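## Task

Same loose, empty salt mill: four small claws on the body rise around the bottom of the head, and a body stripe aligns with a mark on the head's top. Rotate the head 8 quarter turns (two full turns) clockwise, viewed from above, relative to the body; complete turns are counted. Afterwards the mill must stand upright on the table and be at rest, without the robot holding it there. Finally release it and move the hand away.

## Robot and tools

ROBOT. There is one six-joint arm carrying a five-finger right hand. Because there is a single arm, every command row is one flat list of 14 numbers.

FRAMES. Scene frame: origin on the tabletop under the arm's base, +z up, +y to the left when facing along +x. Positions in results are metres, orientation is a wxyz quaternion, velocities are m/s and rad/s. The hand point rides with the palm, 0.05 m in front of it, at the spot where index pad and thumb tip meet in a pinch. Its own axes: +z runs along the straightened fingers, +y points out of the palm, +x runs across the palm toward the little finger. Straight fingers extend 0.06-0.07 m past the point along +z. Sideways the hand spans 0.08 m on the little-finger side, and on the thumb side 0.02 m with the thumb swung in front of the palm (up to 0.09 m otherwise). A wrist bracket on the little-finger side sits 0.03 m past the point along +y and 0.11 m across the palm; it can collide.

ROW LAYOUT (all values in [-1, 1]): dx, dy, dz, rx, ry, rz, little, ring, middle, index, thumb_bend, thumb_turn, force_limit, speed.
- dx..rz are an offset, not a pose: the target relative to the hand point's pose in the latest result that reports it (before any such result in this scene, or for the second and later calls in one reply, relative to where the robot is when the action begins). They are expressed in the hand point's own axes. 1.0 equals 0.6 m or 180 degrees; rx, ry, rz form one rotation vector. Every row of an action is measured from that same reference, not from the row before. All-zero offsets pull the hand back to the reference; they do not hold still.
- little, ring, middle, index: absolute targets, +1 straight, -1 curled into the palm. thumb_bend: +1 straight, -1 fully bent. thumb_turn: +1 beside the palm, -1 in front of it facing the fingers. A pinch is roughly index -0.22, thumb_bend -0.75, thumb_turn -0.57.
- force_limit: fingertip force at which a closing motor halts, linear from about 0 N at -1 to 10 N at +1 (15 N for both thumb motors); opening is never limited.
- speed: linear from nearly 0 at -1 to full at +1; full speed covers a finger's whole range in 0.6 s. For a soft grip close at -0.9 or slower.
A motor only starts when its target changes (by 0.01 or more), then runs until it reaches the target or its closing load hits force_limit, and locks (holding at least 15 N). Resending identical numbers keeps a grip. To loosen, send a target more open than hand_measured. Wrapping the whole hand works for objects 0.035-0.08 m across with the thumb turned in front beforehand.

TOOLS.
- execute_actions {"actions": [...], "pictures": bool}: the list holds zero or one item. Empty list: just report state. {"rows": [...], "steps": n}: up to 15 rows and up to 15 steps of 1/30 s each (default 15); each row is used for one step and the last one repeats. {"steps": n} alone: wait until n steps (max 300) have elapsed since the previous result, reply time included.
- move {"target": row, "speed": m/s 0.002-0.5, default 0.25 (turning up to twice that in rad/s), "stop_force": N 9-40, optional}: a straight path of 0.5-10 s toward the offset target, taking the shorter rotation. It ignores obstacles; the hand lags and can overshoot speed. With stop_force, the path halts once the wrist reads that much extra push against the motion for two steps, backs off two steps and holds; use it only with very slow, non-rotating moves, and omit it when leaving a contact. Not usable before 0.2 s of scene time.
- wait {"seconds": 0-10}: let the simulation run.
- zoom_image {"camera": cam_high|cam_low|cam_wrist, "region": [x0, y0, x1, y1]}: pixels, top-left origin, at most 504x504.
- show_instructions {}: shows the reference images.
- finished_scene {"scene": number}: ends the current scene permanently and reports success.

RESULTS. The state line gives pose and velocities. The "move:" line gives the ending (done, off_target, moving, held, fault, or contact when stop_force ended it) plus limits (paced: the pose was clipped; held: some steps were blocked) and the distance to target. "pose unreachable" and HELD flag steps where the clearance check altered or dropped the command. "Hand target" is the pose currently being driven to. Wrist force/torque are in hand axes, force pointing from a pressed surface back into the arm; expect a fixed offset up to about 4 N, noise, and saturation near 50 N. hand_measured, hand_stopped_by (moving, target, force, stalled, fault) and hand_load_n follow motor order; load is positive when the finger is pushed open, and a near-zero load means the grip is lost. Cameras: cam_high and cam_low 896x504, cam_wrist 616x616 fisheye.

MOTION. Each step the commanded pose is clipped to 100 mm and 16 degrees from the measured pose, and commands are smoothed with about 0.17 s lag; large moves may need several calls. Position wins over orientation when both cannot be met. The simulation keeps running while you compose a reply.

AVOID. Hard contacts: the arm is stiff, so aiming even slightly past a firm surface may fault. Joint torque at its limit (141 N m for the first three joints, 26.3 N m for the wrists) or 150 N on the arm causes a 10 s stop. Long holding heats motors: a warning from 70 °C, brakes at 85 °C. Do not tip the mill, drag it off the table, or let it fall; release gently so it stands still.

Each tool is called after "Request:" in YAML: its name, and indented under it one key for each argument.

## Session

Request:
execute_actions:
  actions: []

Scene clock: 0.00 s of 11100.00 s.
end_effector_position=(+1.0009, +0.2446, +0.3844) hand_measured=(+1.000, +1.000, +1.000, +1.000, +1.000, +1.000) hand_load_n=(+0.0, +0.0, +0.0, +0.0, +0.0, +0.0) hand_stopped_by=(target, target, target, target, target, target) hand_force_limit=0.00 hand_speed=-0.80 end_effector_quat_wxyz=(+0.232, +0.447, +0.490, +0.711) end_effector_velocity=(-0.000, +0.000, +0.000) end_effector_angular_velocity=(-0.000, -0.001, +0.000)
Joint positions: [-0.002 -0.519  0.576 -0.182  1.106  0.49 ]
Joint velocities: [ 0.    -0.     0.001 -0.001 -0.    -0.   ]
Motor temperatures (°C, as the motors report them): [23 21 25 31 28 34]
Wrist force (N, on the end effector, along its own x y z axes, offset not removed): no reading
Wrist torque (N m, same axes, about the end effector's origin, offset not removed): no reading
Hand target: +1.001, +0.245, +0.384; +0.232, +0.447, +0.490, +0.711

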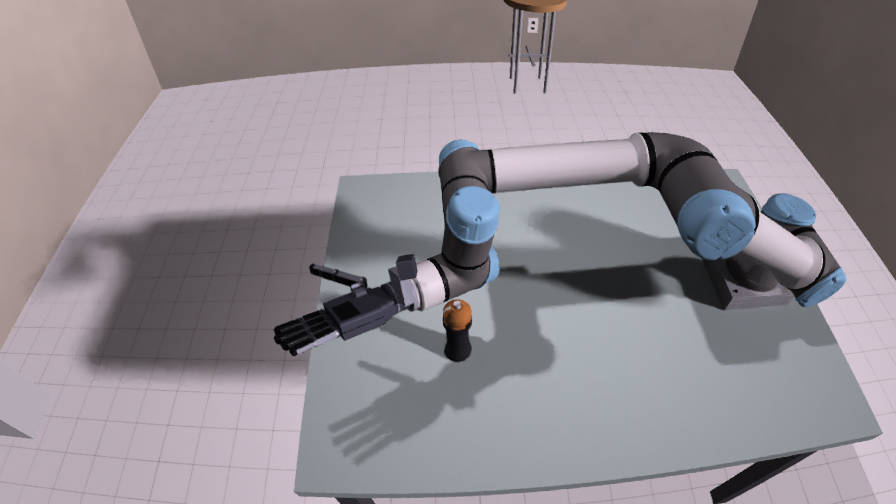

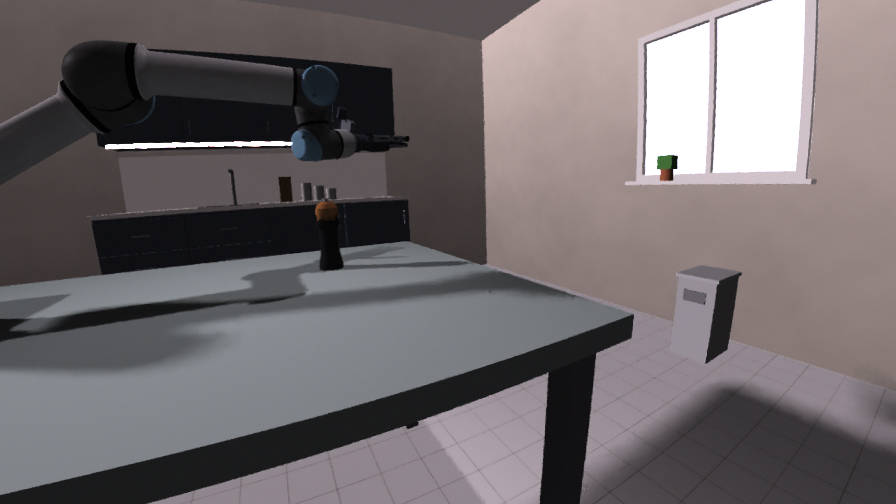

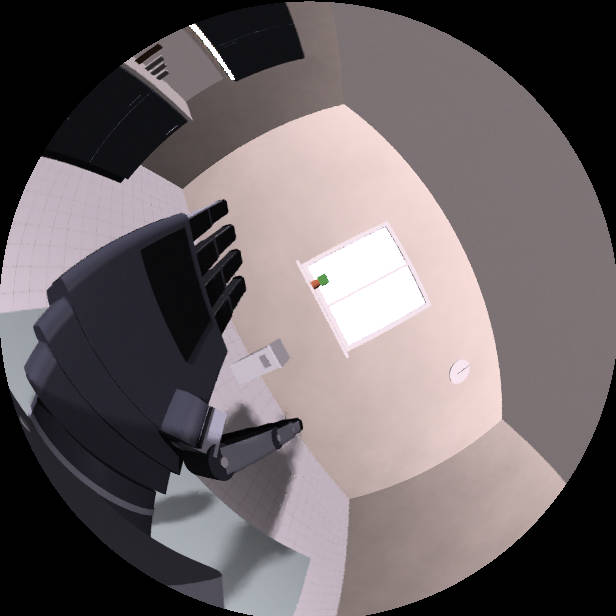

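Request:
move:
  target: [0.186,-0.046,-0.621,0.143,-0.140,-0.628,1,1,1,1,1,-1,0,0.5]
  speed: 0.35

Request:
move:
  target: [0.385,0,0.03,0,0,0,1,1,1,1,1,-1,0,0.5]
  speed: 0.25

Request:
zoom_image:
  camera: "cam_high"
  region: [400, 270, 540, 380]

Scene clock: 6.43 s of 11100.00 s.
end_effector_position=(+0.6215, +0.1597, +0.3602) hand_measured=(+1.000, +1.000, +1.000, +1.000, +1.000, -1.000) hand_load_n=(+0.0, +0.0, +0.0, +0.0, +0.0, +0.0) hand_stopped_by=(target, target, target, target, target, target) hand_force_limit=0.00 hand_speed=0.50 end_effector_quat_wxyz=(+0.707, -0.000, +0.707, +0.000) end_effector_velocity=(-0.003, -0.001, +0.000) end_effector_angular_velocity=(-0.011, -0.004, -0.002)
Joint positions: [-0.144 -1.488  2.063 -0.564  1.475 -1.567]
Joint velocities: [-0.002 -0.007  0.009 -0.006  0.001 -0.011]
Motor temperatures (°C, as the motors report them): [23 21 25 31 28 34]
Wrist force (N, on the end effector, along its own x y z axes, offset not removed): [-0.9 4.6 2.0]
Wrist torque (N m, same axes, about the end effector's origin, offset not removed): [0.60 0.07 -0.07]
Hand target: +0.621, +0.160, +0.360; +0.707, -0.001, +0.707, -0.000
Off the commanded pose: 0.001 m, 0 deg.
move: done

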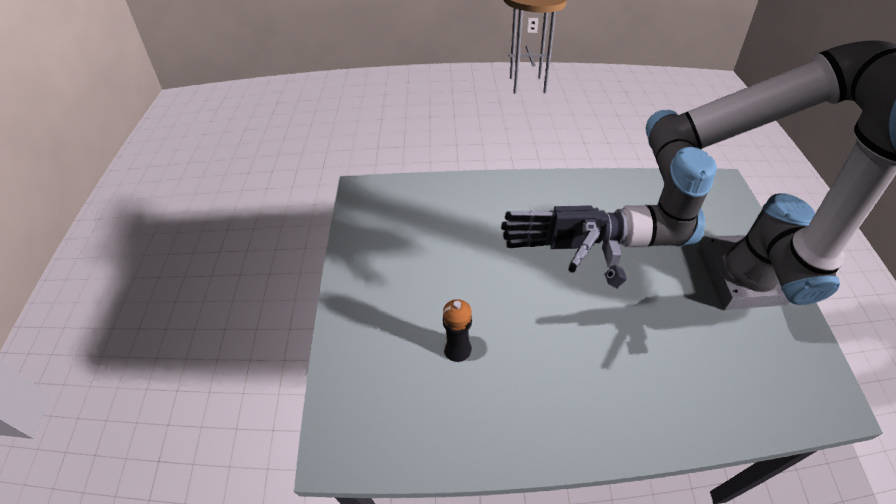

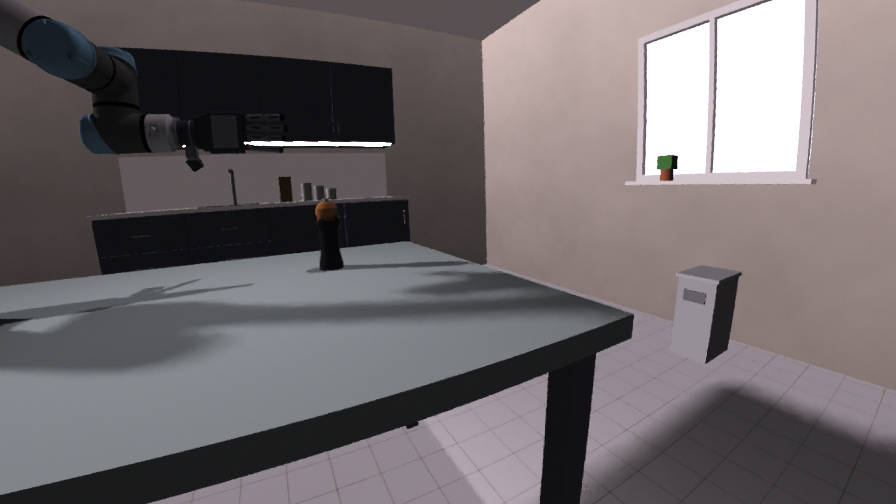

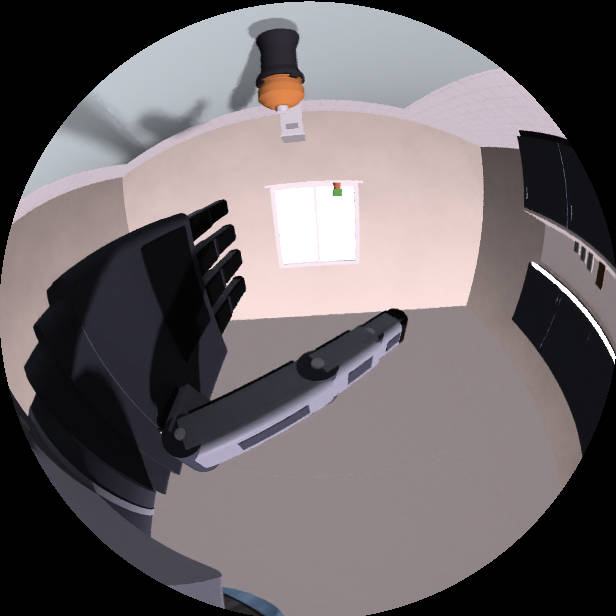

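Scene clock: 8.07 s of 11100.00 s.
end_effector_position=(+0.6396, +0.1599, +0.1295) hand_measured=(+1.000, +1.000, +1.000, +1.000, +1.000, -1.000) hand_load_n=(+0.0, +0.0, +0.0, +0.0, +0.0, +0.0) hand_stopped_by=(target, target, target, target, target, target) hand_force_limit=0.00 hand_speed=0.50 end_effector_quat_wxyz=(+0.707, -0.000, +0.707, +0.000) end_effector_velocity=(+0.000, +0.000, -0.003) end_effector_angular_velocity=(-0.000, +0.001, +0.001)
Joint positions: [-0.137 -0.957  2.174 -1.206  1.482 -1.567]
Joint velocities: [ 0.001  0.008 -0.002 -0.005 -0.    -0.   ]
Motor temperatures (°C, as the motors report them): [23 21 25 31 28 34]
Wrist force (N, on the end effector, along its own x y z axes, offset not removed): [-1.0 1.6 2.4]
Wrist torque (N m, same axes, about the end effector's origin, offset not removed): [0.18 0.02 -0.09]
Hand target: +0.640, +0.160, +0.129; +0.707, -0.000, +0.707, +0.000
Off the commanded pose: 0.000 m, 0 deg.
move: done

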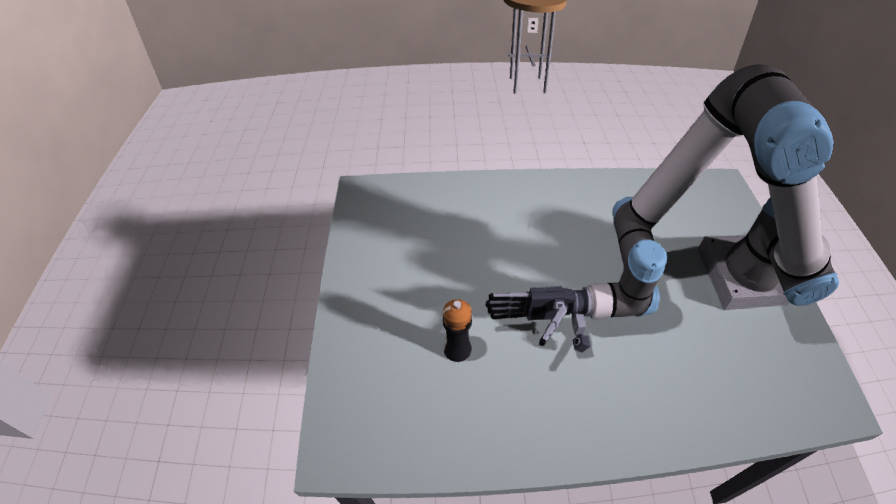

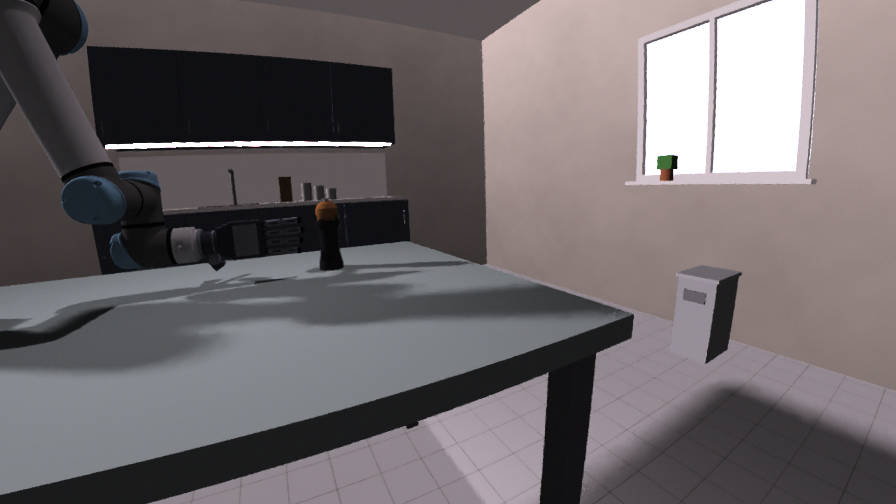

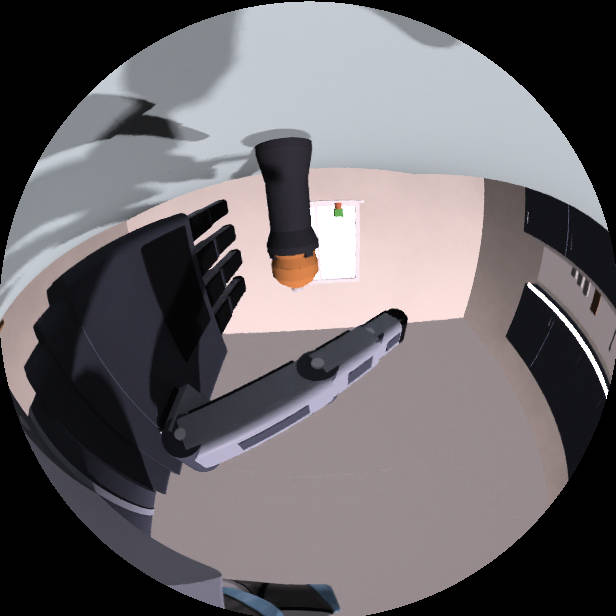

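Region (400, 270, 540, 380) of cam_high's 896x504 image, scaled by 3.600, with more detail than that image has; it fills the top 396 rows of this view, and the rest is white.

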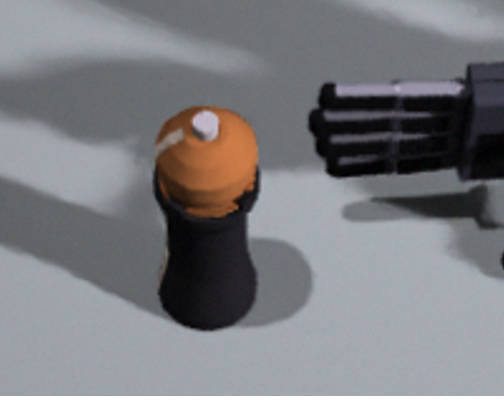

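Request:
move:
  target: [0.011,-0.008,0.24,0,0,0,1,1,1,1,1,-1,0,0.5]
  speed: 0.1

Request:
move:
  target: [0,0.008,0.01,0,0,0,-0.27,-0.27,-1,-1,-1,-1,0,-0.6]
  speed: 0.02

Scene clock: 12.00 s of 11100.00 s.
end_effector_position=(+0.7832, +0.1549, +0.1230) hand_measured=(+1.000, +1.000, +1.000, +1.000, +1.000, -1.000) hand_load_n=(+0.0, +0.0, +0.0, +0.0, +0.0, +0.0) hand_stopped_by=(target, target, target, target, target, target) hand_force_limit=0.00 hand_speed=0.50 end_effector_quat_wxyz=(+0.707, -0.000, +0.707, +0.000) end_effector_velocity=(+0.003, -0.000, -0.000) end_effector_angular_velocity=(+0.000, -0.000, -0.001)
Joint positions: [-0.122 -0.769  1.742 -0.962  1.497 -1.567]
Joint velocities: [ 0.     0.004 -0.008  0.004  0.001  0.   ]
Motor temperatures (°C, as the motors report them): [23 21 25 31 28 34]
Wrist force (N, on the end effector, along its own x y z axes, offset not removed): [-0.8 1.6 3.1]
Wrist torque (N m, same axes, about the end effector's origin, offset not removed): [0.06 -0.08 -0.09]
Hand target: +0.784, +0.155, +0.123; +0.707, -0.000, +0.707, +0.000
Off the commanded pose: 0.000 m, 0 deg.
move: done

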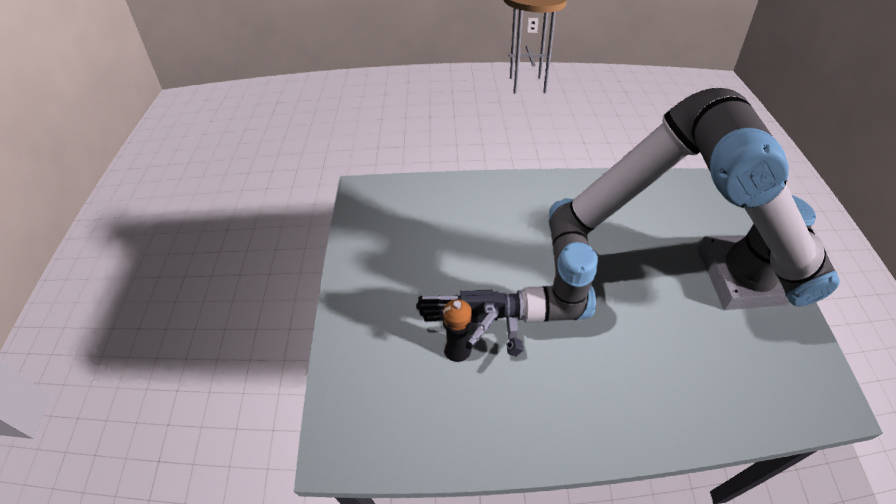

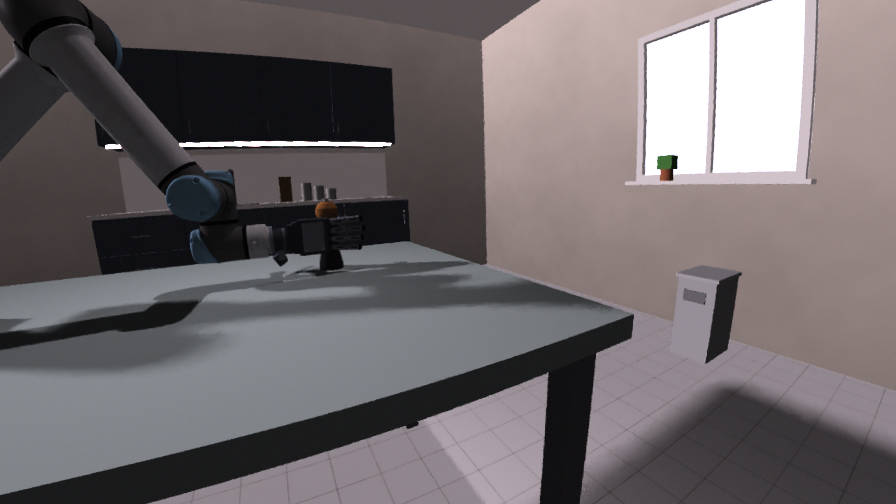

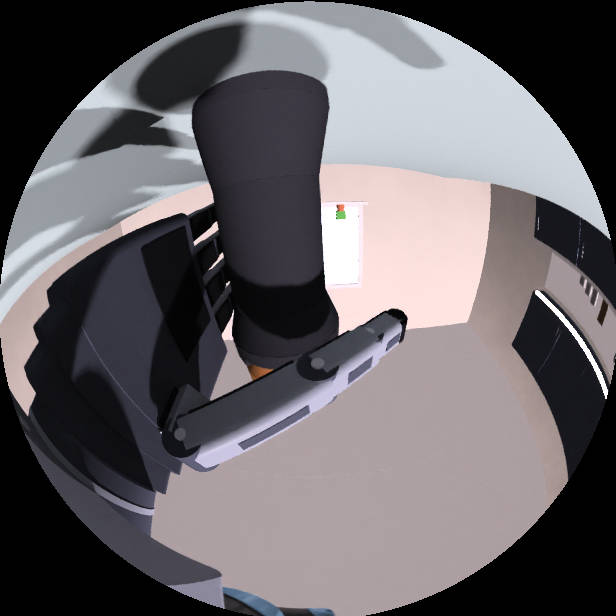

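Scene clock: 14.17 s of 11100.00 s.
end_effector_position=(+0.7893, +0.1597, +0.1230) hand_measured=(-0.262, -0.240, -0.152, -0.062, +0.298, -1.000) hand_load_n=(+5.5, +2.5, +0.5, +0.0, +7.0, +3.5) hand_stopped_by=(force, force, force, force, force, target) hand_force_limit=0.00 hand_speed=-0.60 end_effector_quat_wxyz=(+0.707, -0.000, +0.707, +0.000) end_effector_velocity=(-0.000, -0.000, -0.000) end_effector_angular_velocity=(+0.001, +0.001, -0.001)
Joint positions: [-0.112 -0.759  1.719 -0.949  1.507 -1.567]
Joint velocities: [ 0.    -0.     0.001 -0.001  0.001  0.001]
Motor temperatures (°C, as the motors report them): [23 21 25 31 28 34]
Wrist force (N, on the end effector, along its own x y z axes, offset not removed): [-1.5 2.8 3.0]
Wrist torque (N m, same axes, about the end effector's origin, offset not removed): [0.38 -0.33 -0.13]
Hand target: +0.789, +0.160, +0.123; +0.707, -0.000, +0.707, +0.000
Off the commanded pose: 0.000 m, 0 deg.
move: done

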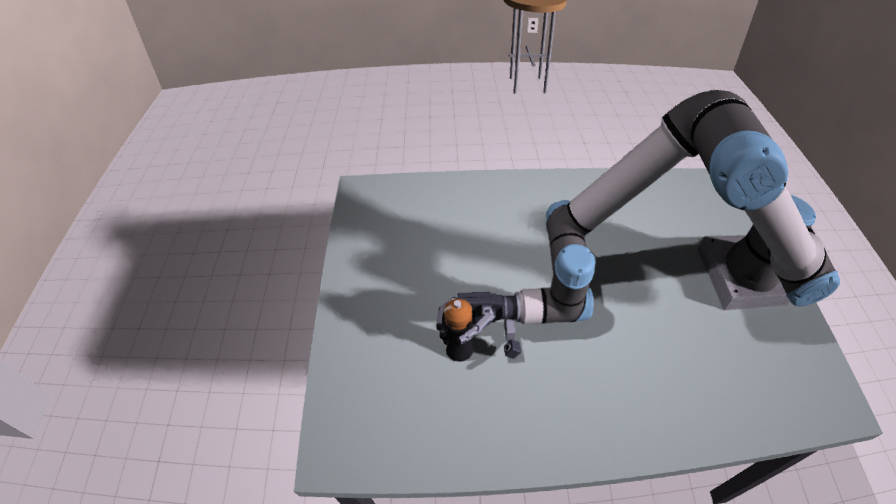

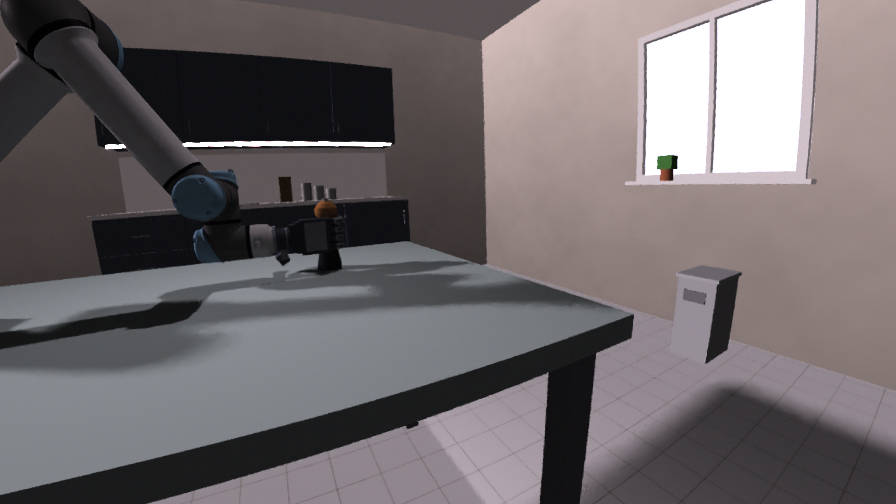

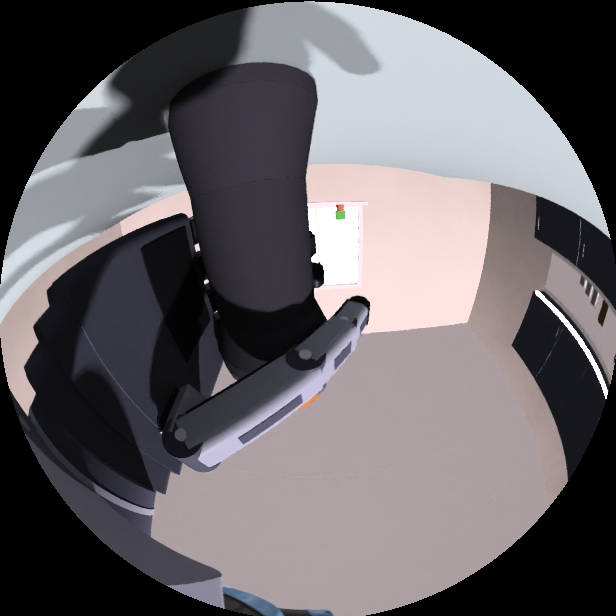

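Request:
move:
  target: [0,0,0,0,0,0,-0.27,-0.27,-0.98,-0.98,-0.98,-1,1,-0.8]
  speed: 0.02

Request:
zoom_image:
  camera: "cam_high"
  region: [400, 270, 540, 380]

Scene clock: 16.10 s of 11100.00 s.
end_effector_position=(+0.7892, +0.1597, +0.1230) hand_measured=(-0.264, -0.240, -0.202, -0.124, +0.284, -1.000) hand_load_n=(+0.5, +0.0, +8.5, +9.5, +15.5, -1.5) hand_stopped_by=(force, force, force, force, force, target) hand_force_limit=1.00 hand_speed=-0.80 end_effector_quat_wxyz=(+0.707, -0.000, +0.707, +0.000) end_effector_velocity=(-0.000, +0.000, -0.000) end_effector_angular_velocity=(-0.001, +0.000, +0.000)
Joint positions: [-0.112 -0.76   1.719 -0.949  1.507 -1.567]
Joint velocities: [ 0.     0.    -0.    -0.    -0.    -0.001]
Motor temperatures (°C, as the motors report them): [23 21 25 31 28 34]
Wrist force (N, on the end effector, along its own x y z axes, offset not removed): [-1.6 3.2 3.1]
Wrist torque (N m, same axes, about the end effector's origin, offset not removed): [0.30 -0.18 -0.01]
Hand target: +0.789, +0.160, +0.123; +0.707, -0.000, +0.707, +0.000
Off the commanded pose: 0.000 m, 0 deg.
move: done

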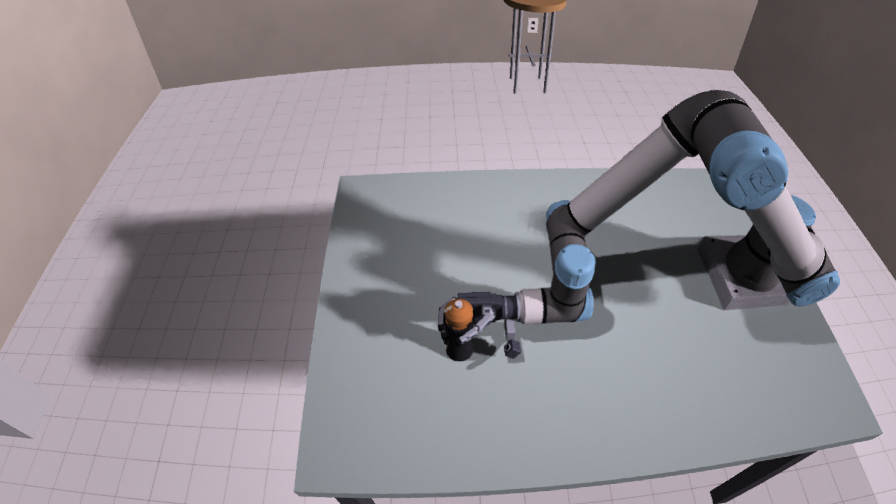

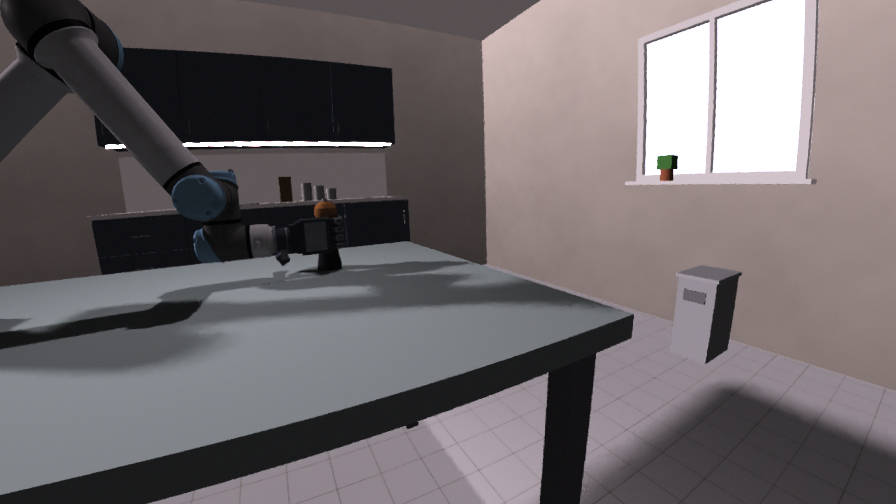

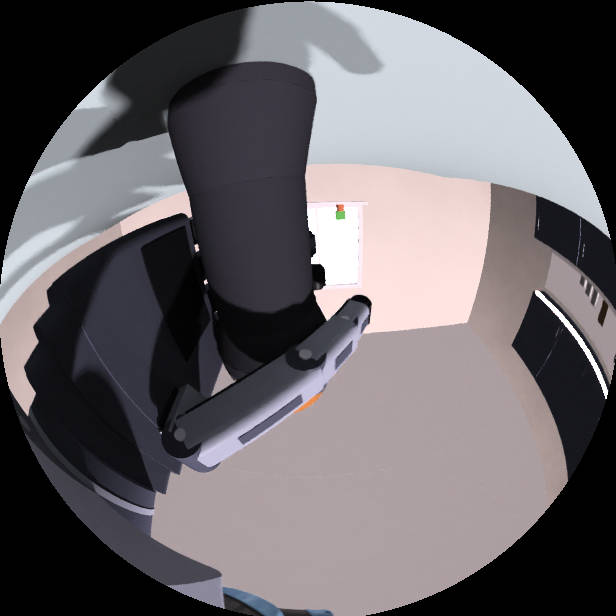

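Region (400, 270, 540, 380) of cam_high's 896x504 image, scaled by 3.600, with more detail than that image has; it fills the top 396 rows of this view, and the rest is white.

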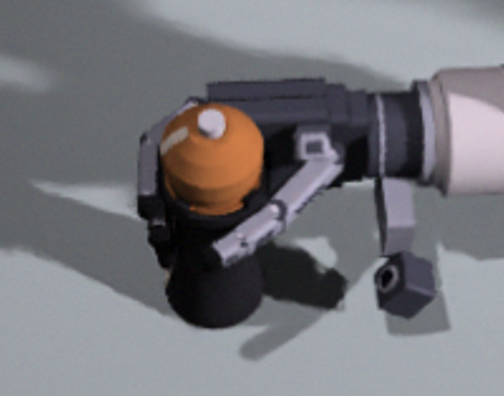

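Request:
move:
  target: [-0.035,0,0,0,0,0,-0.3,-0.28,-0.98,-0.98,-0.98,-1,-0.3,-0.8]
  speed: 0.05

Request:
move:
  target: [0,-0.2,0.135,0,0,-0.3,-0.3,-0.28,-0.98,-0.98,-0.98,-1,-0.3,-0.8]
  speed: 0.3

Request:
move:
  target: [0.098,0.135,0,0,0,-0.4,-0.3,-0.28,-0.98,-0.98,-0.98,-1,-0.3,-0.8]
  speed: 0.3

Request:
move:
  target: [-0.025,0.034,0,0,0,0,-0.3,-0.28,-0.98,-0.98,-0.98,-1,-0.3,-0.8]
  speed: 0.005
  stop_force: 12

Request:
zoom_image:
  camera: "cam_high"
  region: [360, 240, 500, 350]

Scene clock: 20.13 s of 11100.00 s.
end_effector_position=(+0.7892, +0.1597, +0.1436) hand_measured=(-0.294, -0.278, -0.202, -0.124, +0.284, -1.000) hand_load_n=(+2.5, +3.0, +5.5, +8.5, +16.0, +2.0) hand_stopped_by=(force, target, force, force, force, target) hand_force_limit=-0.30 hand_speed=-0.80 end_effector_quat_wxyz=(+0.707, -0.000, +0.707, +0.000) end_effector_velocity=(-0.000, +0.000, +0.002) end_effector_angular_velocity=(-0.001, +0.002, -0.000)
Joint positions: [-0.112 -0.799  1.721 -0.911  1.507 -1.567]
Joint velocities: [ 0.    -0.004  0.001  0.005  0.    -0.001]
Motor temperatures (°C, as the motors report them): [23 21 25 31 28 34]
Wrist force (N, on the end effector, along its own x y z axes, offset not removed): [5.3 2.3 1.4]
Wrist torque (N m, same axes, about the end effector's origin, offset not removed): [0.25 -0.11 0.02]
Hand target: +0.789, +0.160, +0.144; +0.707, -0.000, +0.707, +0.000
Off the commanded pose: 0.000 m, 0 deg.
After step 90, 0.17 s passed at rest.
move: done

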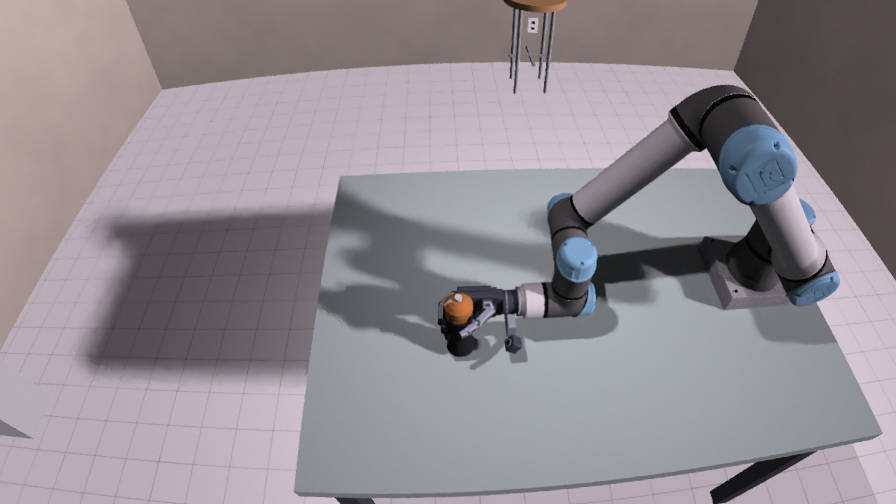

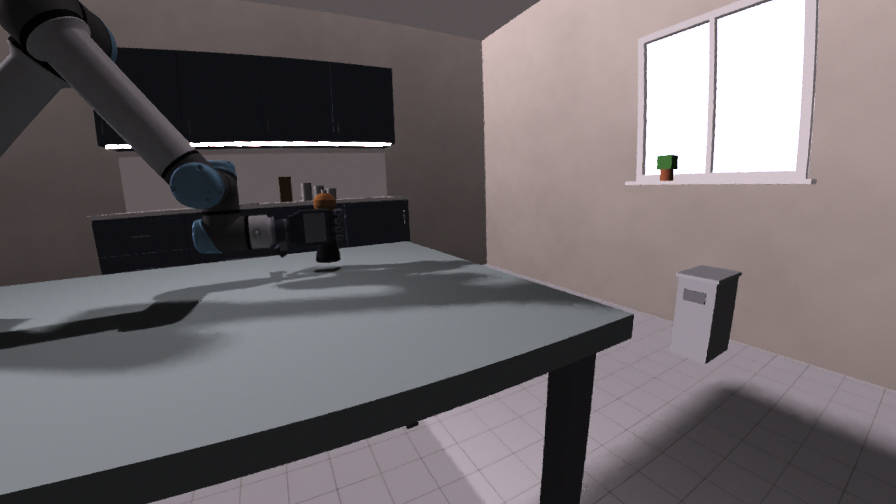

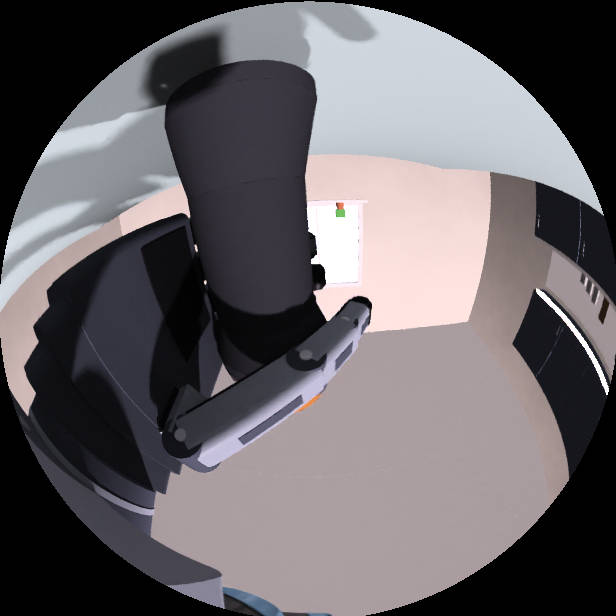

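Scene clock: 22.30 s of 11100.00 s.
end_effector_position=(+0.8699, +0.0398, +0.1437) hand_measured=(-0.294, -0.278, -0.202, -0.124, +0.284, -1.000) hand_load_n=(+2.0, +2.5, +5.5, +8.5, +16.0, +3.0) hand_stopped_by=(force, target, force, force, force, target) hand_force_limit=-0.30 hand_speed=-0.80 end_effector_quat_wxyz=(+0.631, -0.320, +0.630, -0.320) end_effector_velocity=(+0.002, -0.002, +0.000) end_effector_angular_velocity=(-0.015, +0.002, -0.001)
Joint positions: [-0.299 -0.778  1.457 -0.668  1.32  -2.509]
Joint velocities: [-0.002  0.001 -0.008  0.009 -0.001 -0.016]
Motor temperatures (°C, as the motors report them): [23 21 25 31 28 34]
Wrist force (N, on the end effector, along its own x y z axes, offset not removed): [0.9 7.6 2.4]
Wrist torque (N m, same axes, about the end effector's origin, offset not removed): [0.39 0.27 0.16]
Hand target: +0.870, +0.040, +0.144; +0.630, -0.321, +0.630, -0.321
Off the commanded pose: 0.000 m, 0 deg.
move: done

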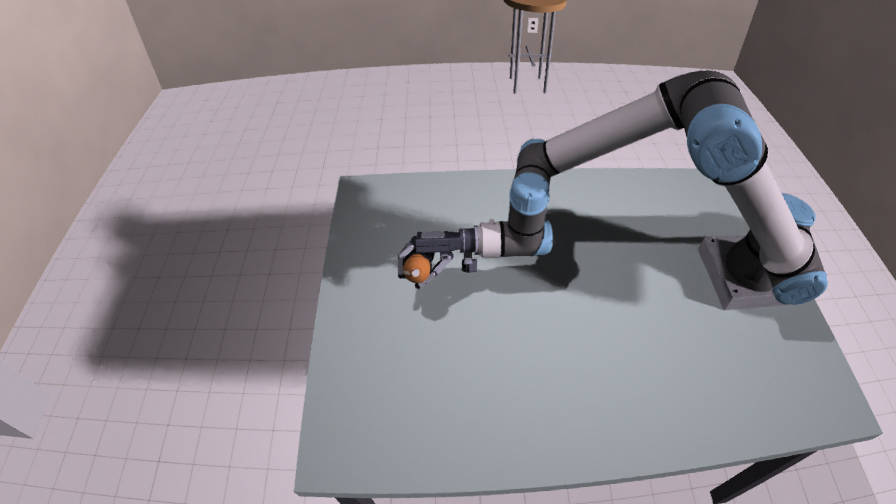

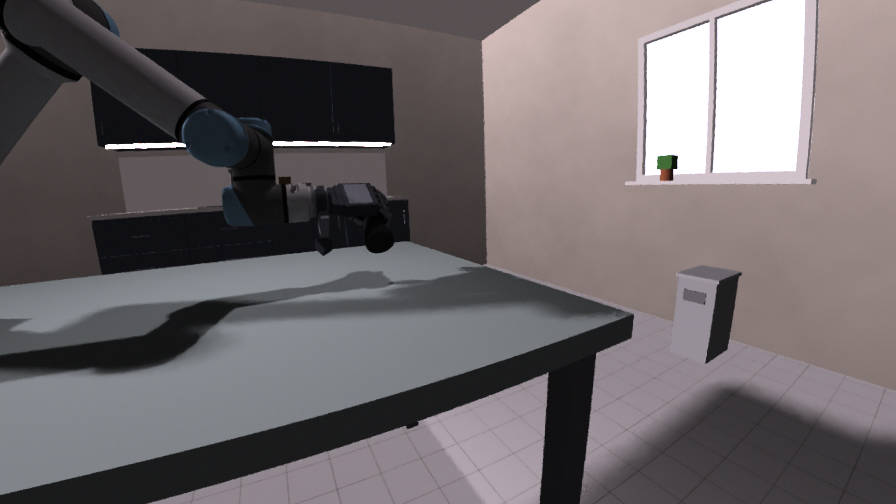

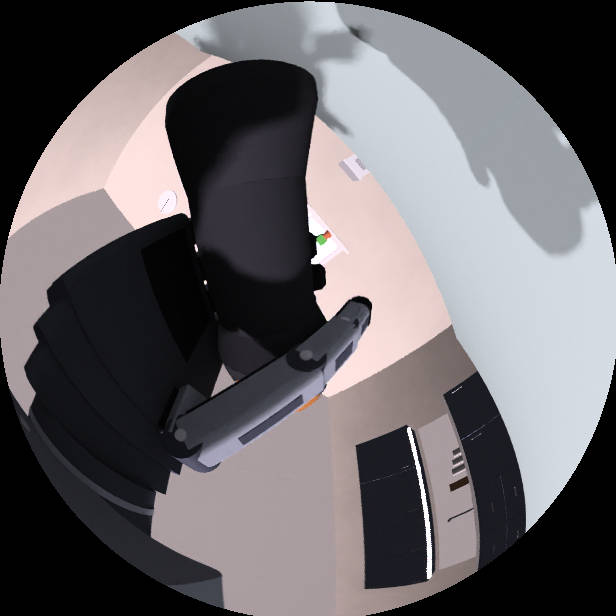

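Scene clock: 25.00 s of 11100.00 s.
end_effector_position=(+0.8701, +0.0401, +0.0437) hand_measured=(-0.294, -0.278, -0.202, -0.124, +0.284, -1.000) hand_load_n=(+1.5, +2.0, +5.5, +8.5, +16.5, +4.5) hand_stopped_by=(force, target, force, force, force, target) hand_force_limit=-0.30 hand_speed=-0.80 end_effector_quat_wxyz=(-0.322, +0.629, -0.322, +0.630) end_effector_velocity=(-0.000, +0.000, -0.001) end_effector_angular_velocity=(-0.015, +0.001, -0.000)
Joint positions: [-0.184 -0.676  1.461 -0.774  1.435 -3.763]
Joint velocities: [ 0.002  0.002 -0.001 -0.001  0.002 -0.015]
Motor temperatures (°C, as the motors report them): [23 21 25 31 28 34]
Wrist force (N, on the end effector, along its own x y z axes, offset not removed): [-5.5 9.3 0.8]
Wrist torque (N m, same axes, about the end effector's origin, offset not removed): [0.73 0.27 0.19]
Hand target: +0.870, +0.040, +0.044; -0.322, +0.630, -0.321, +0.630
Off the commanded pose: 0.000 m, 0 deg.
move: done

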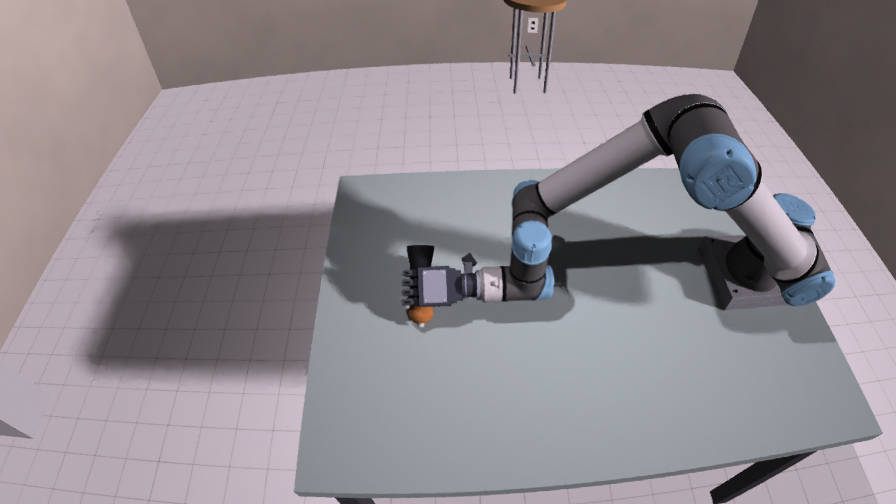

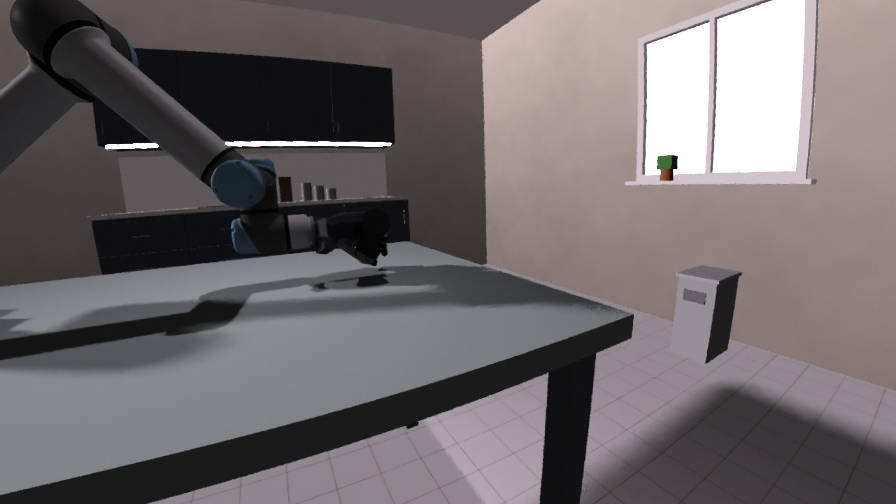

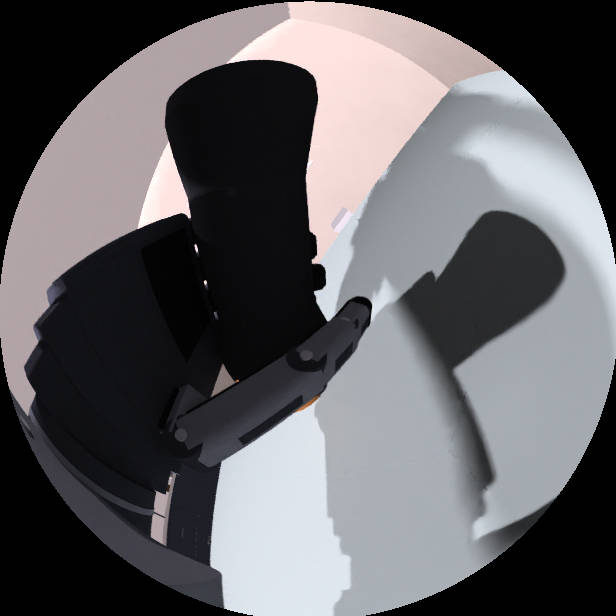

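Scene clock: 28.57 s of 11100.00 s.
end_effector_position=(+0.8702, +0.0402, +0.0279) hand_measured=(-0.294, -0.278, -0.202, -0.124, +0.284, -1.000) hand_load_n=(+2.0, +2.0, +5.5, +8.0, +15.5, +3.5) hand_stopped_by=(force, target, force, force, force, target) hand_force_limit=-0.30 hand_speed=-0.80 end_effector_quat_wxyz=(-0.322, +0.629, -0.322, +0.630) end_effector_velocity=(+0.000, +0.000, +0.002) end_effector_angular_velocity=(-0.001, +0.000, +0.001)
Joint positions: [-0.184 -0.649  1.459 -0.8    1.435 -3.763]
Joint velocities: [ 0.    -0.003 -0.001  0.004 -0.    -0.001]
Motor temperatures (°C, as the motors report them): [23 21 25 31 28 34]
Wrist force (N, on the end effector, along its own x y z axes, offset not removed): [7.8 -5.2 1.2]
Wrist torque (N m, same axes, about the end effector's origin, offset not removed): [0.08 -0.25 0.64]
Hand target: +0.870, +0.040, +0.028; -0.322, +0.629, -0.322, +0.630
Off the commanded pose: 0.009 m, 0 deg.
move: contact

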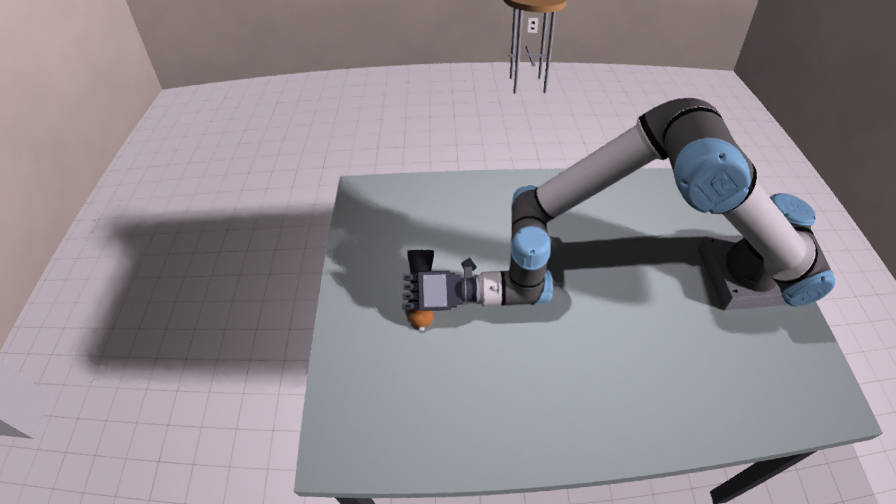

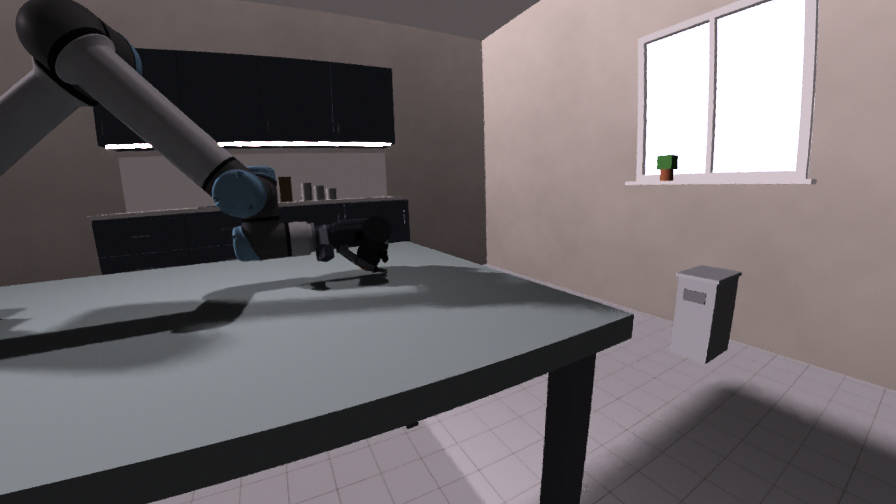

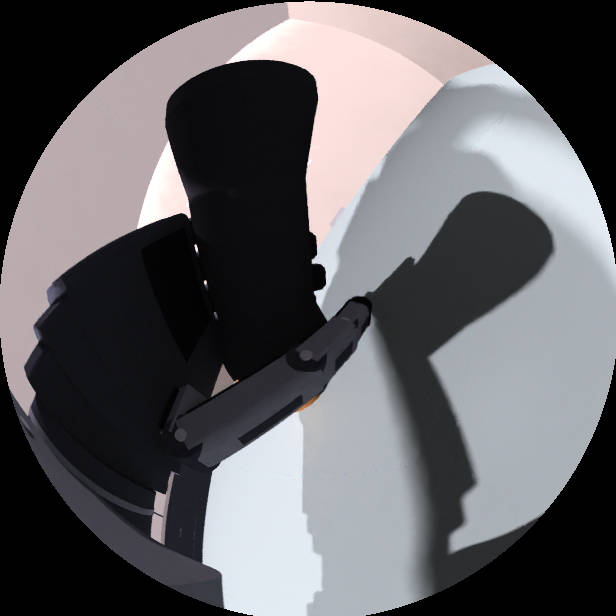

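Region (360, 240, 500, 350) of cam_high's 896x504 image, scaled by 3.600, with more detail than that image has; it fills the top 396 rows of this view, and the rest is white.

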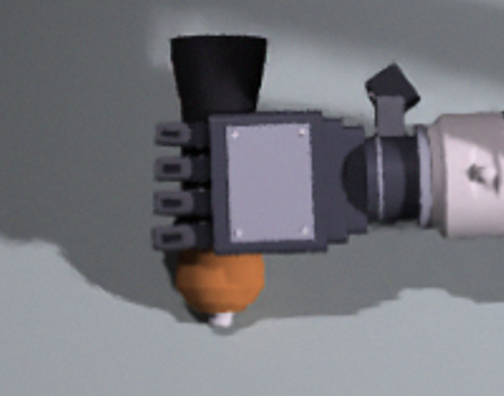

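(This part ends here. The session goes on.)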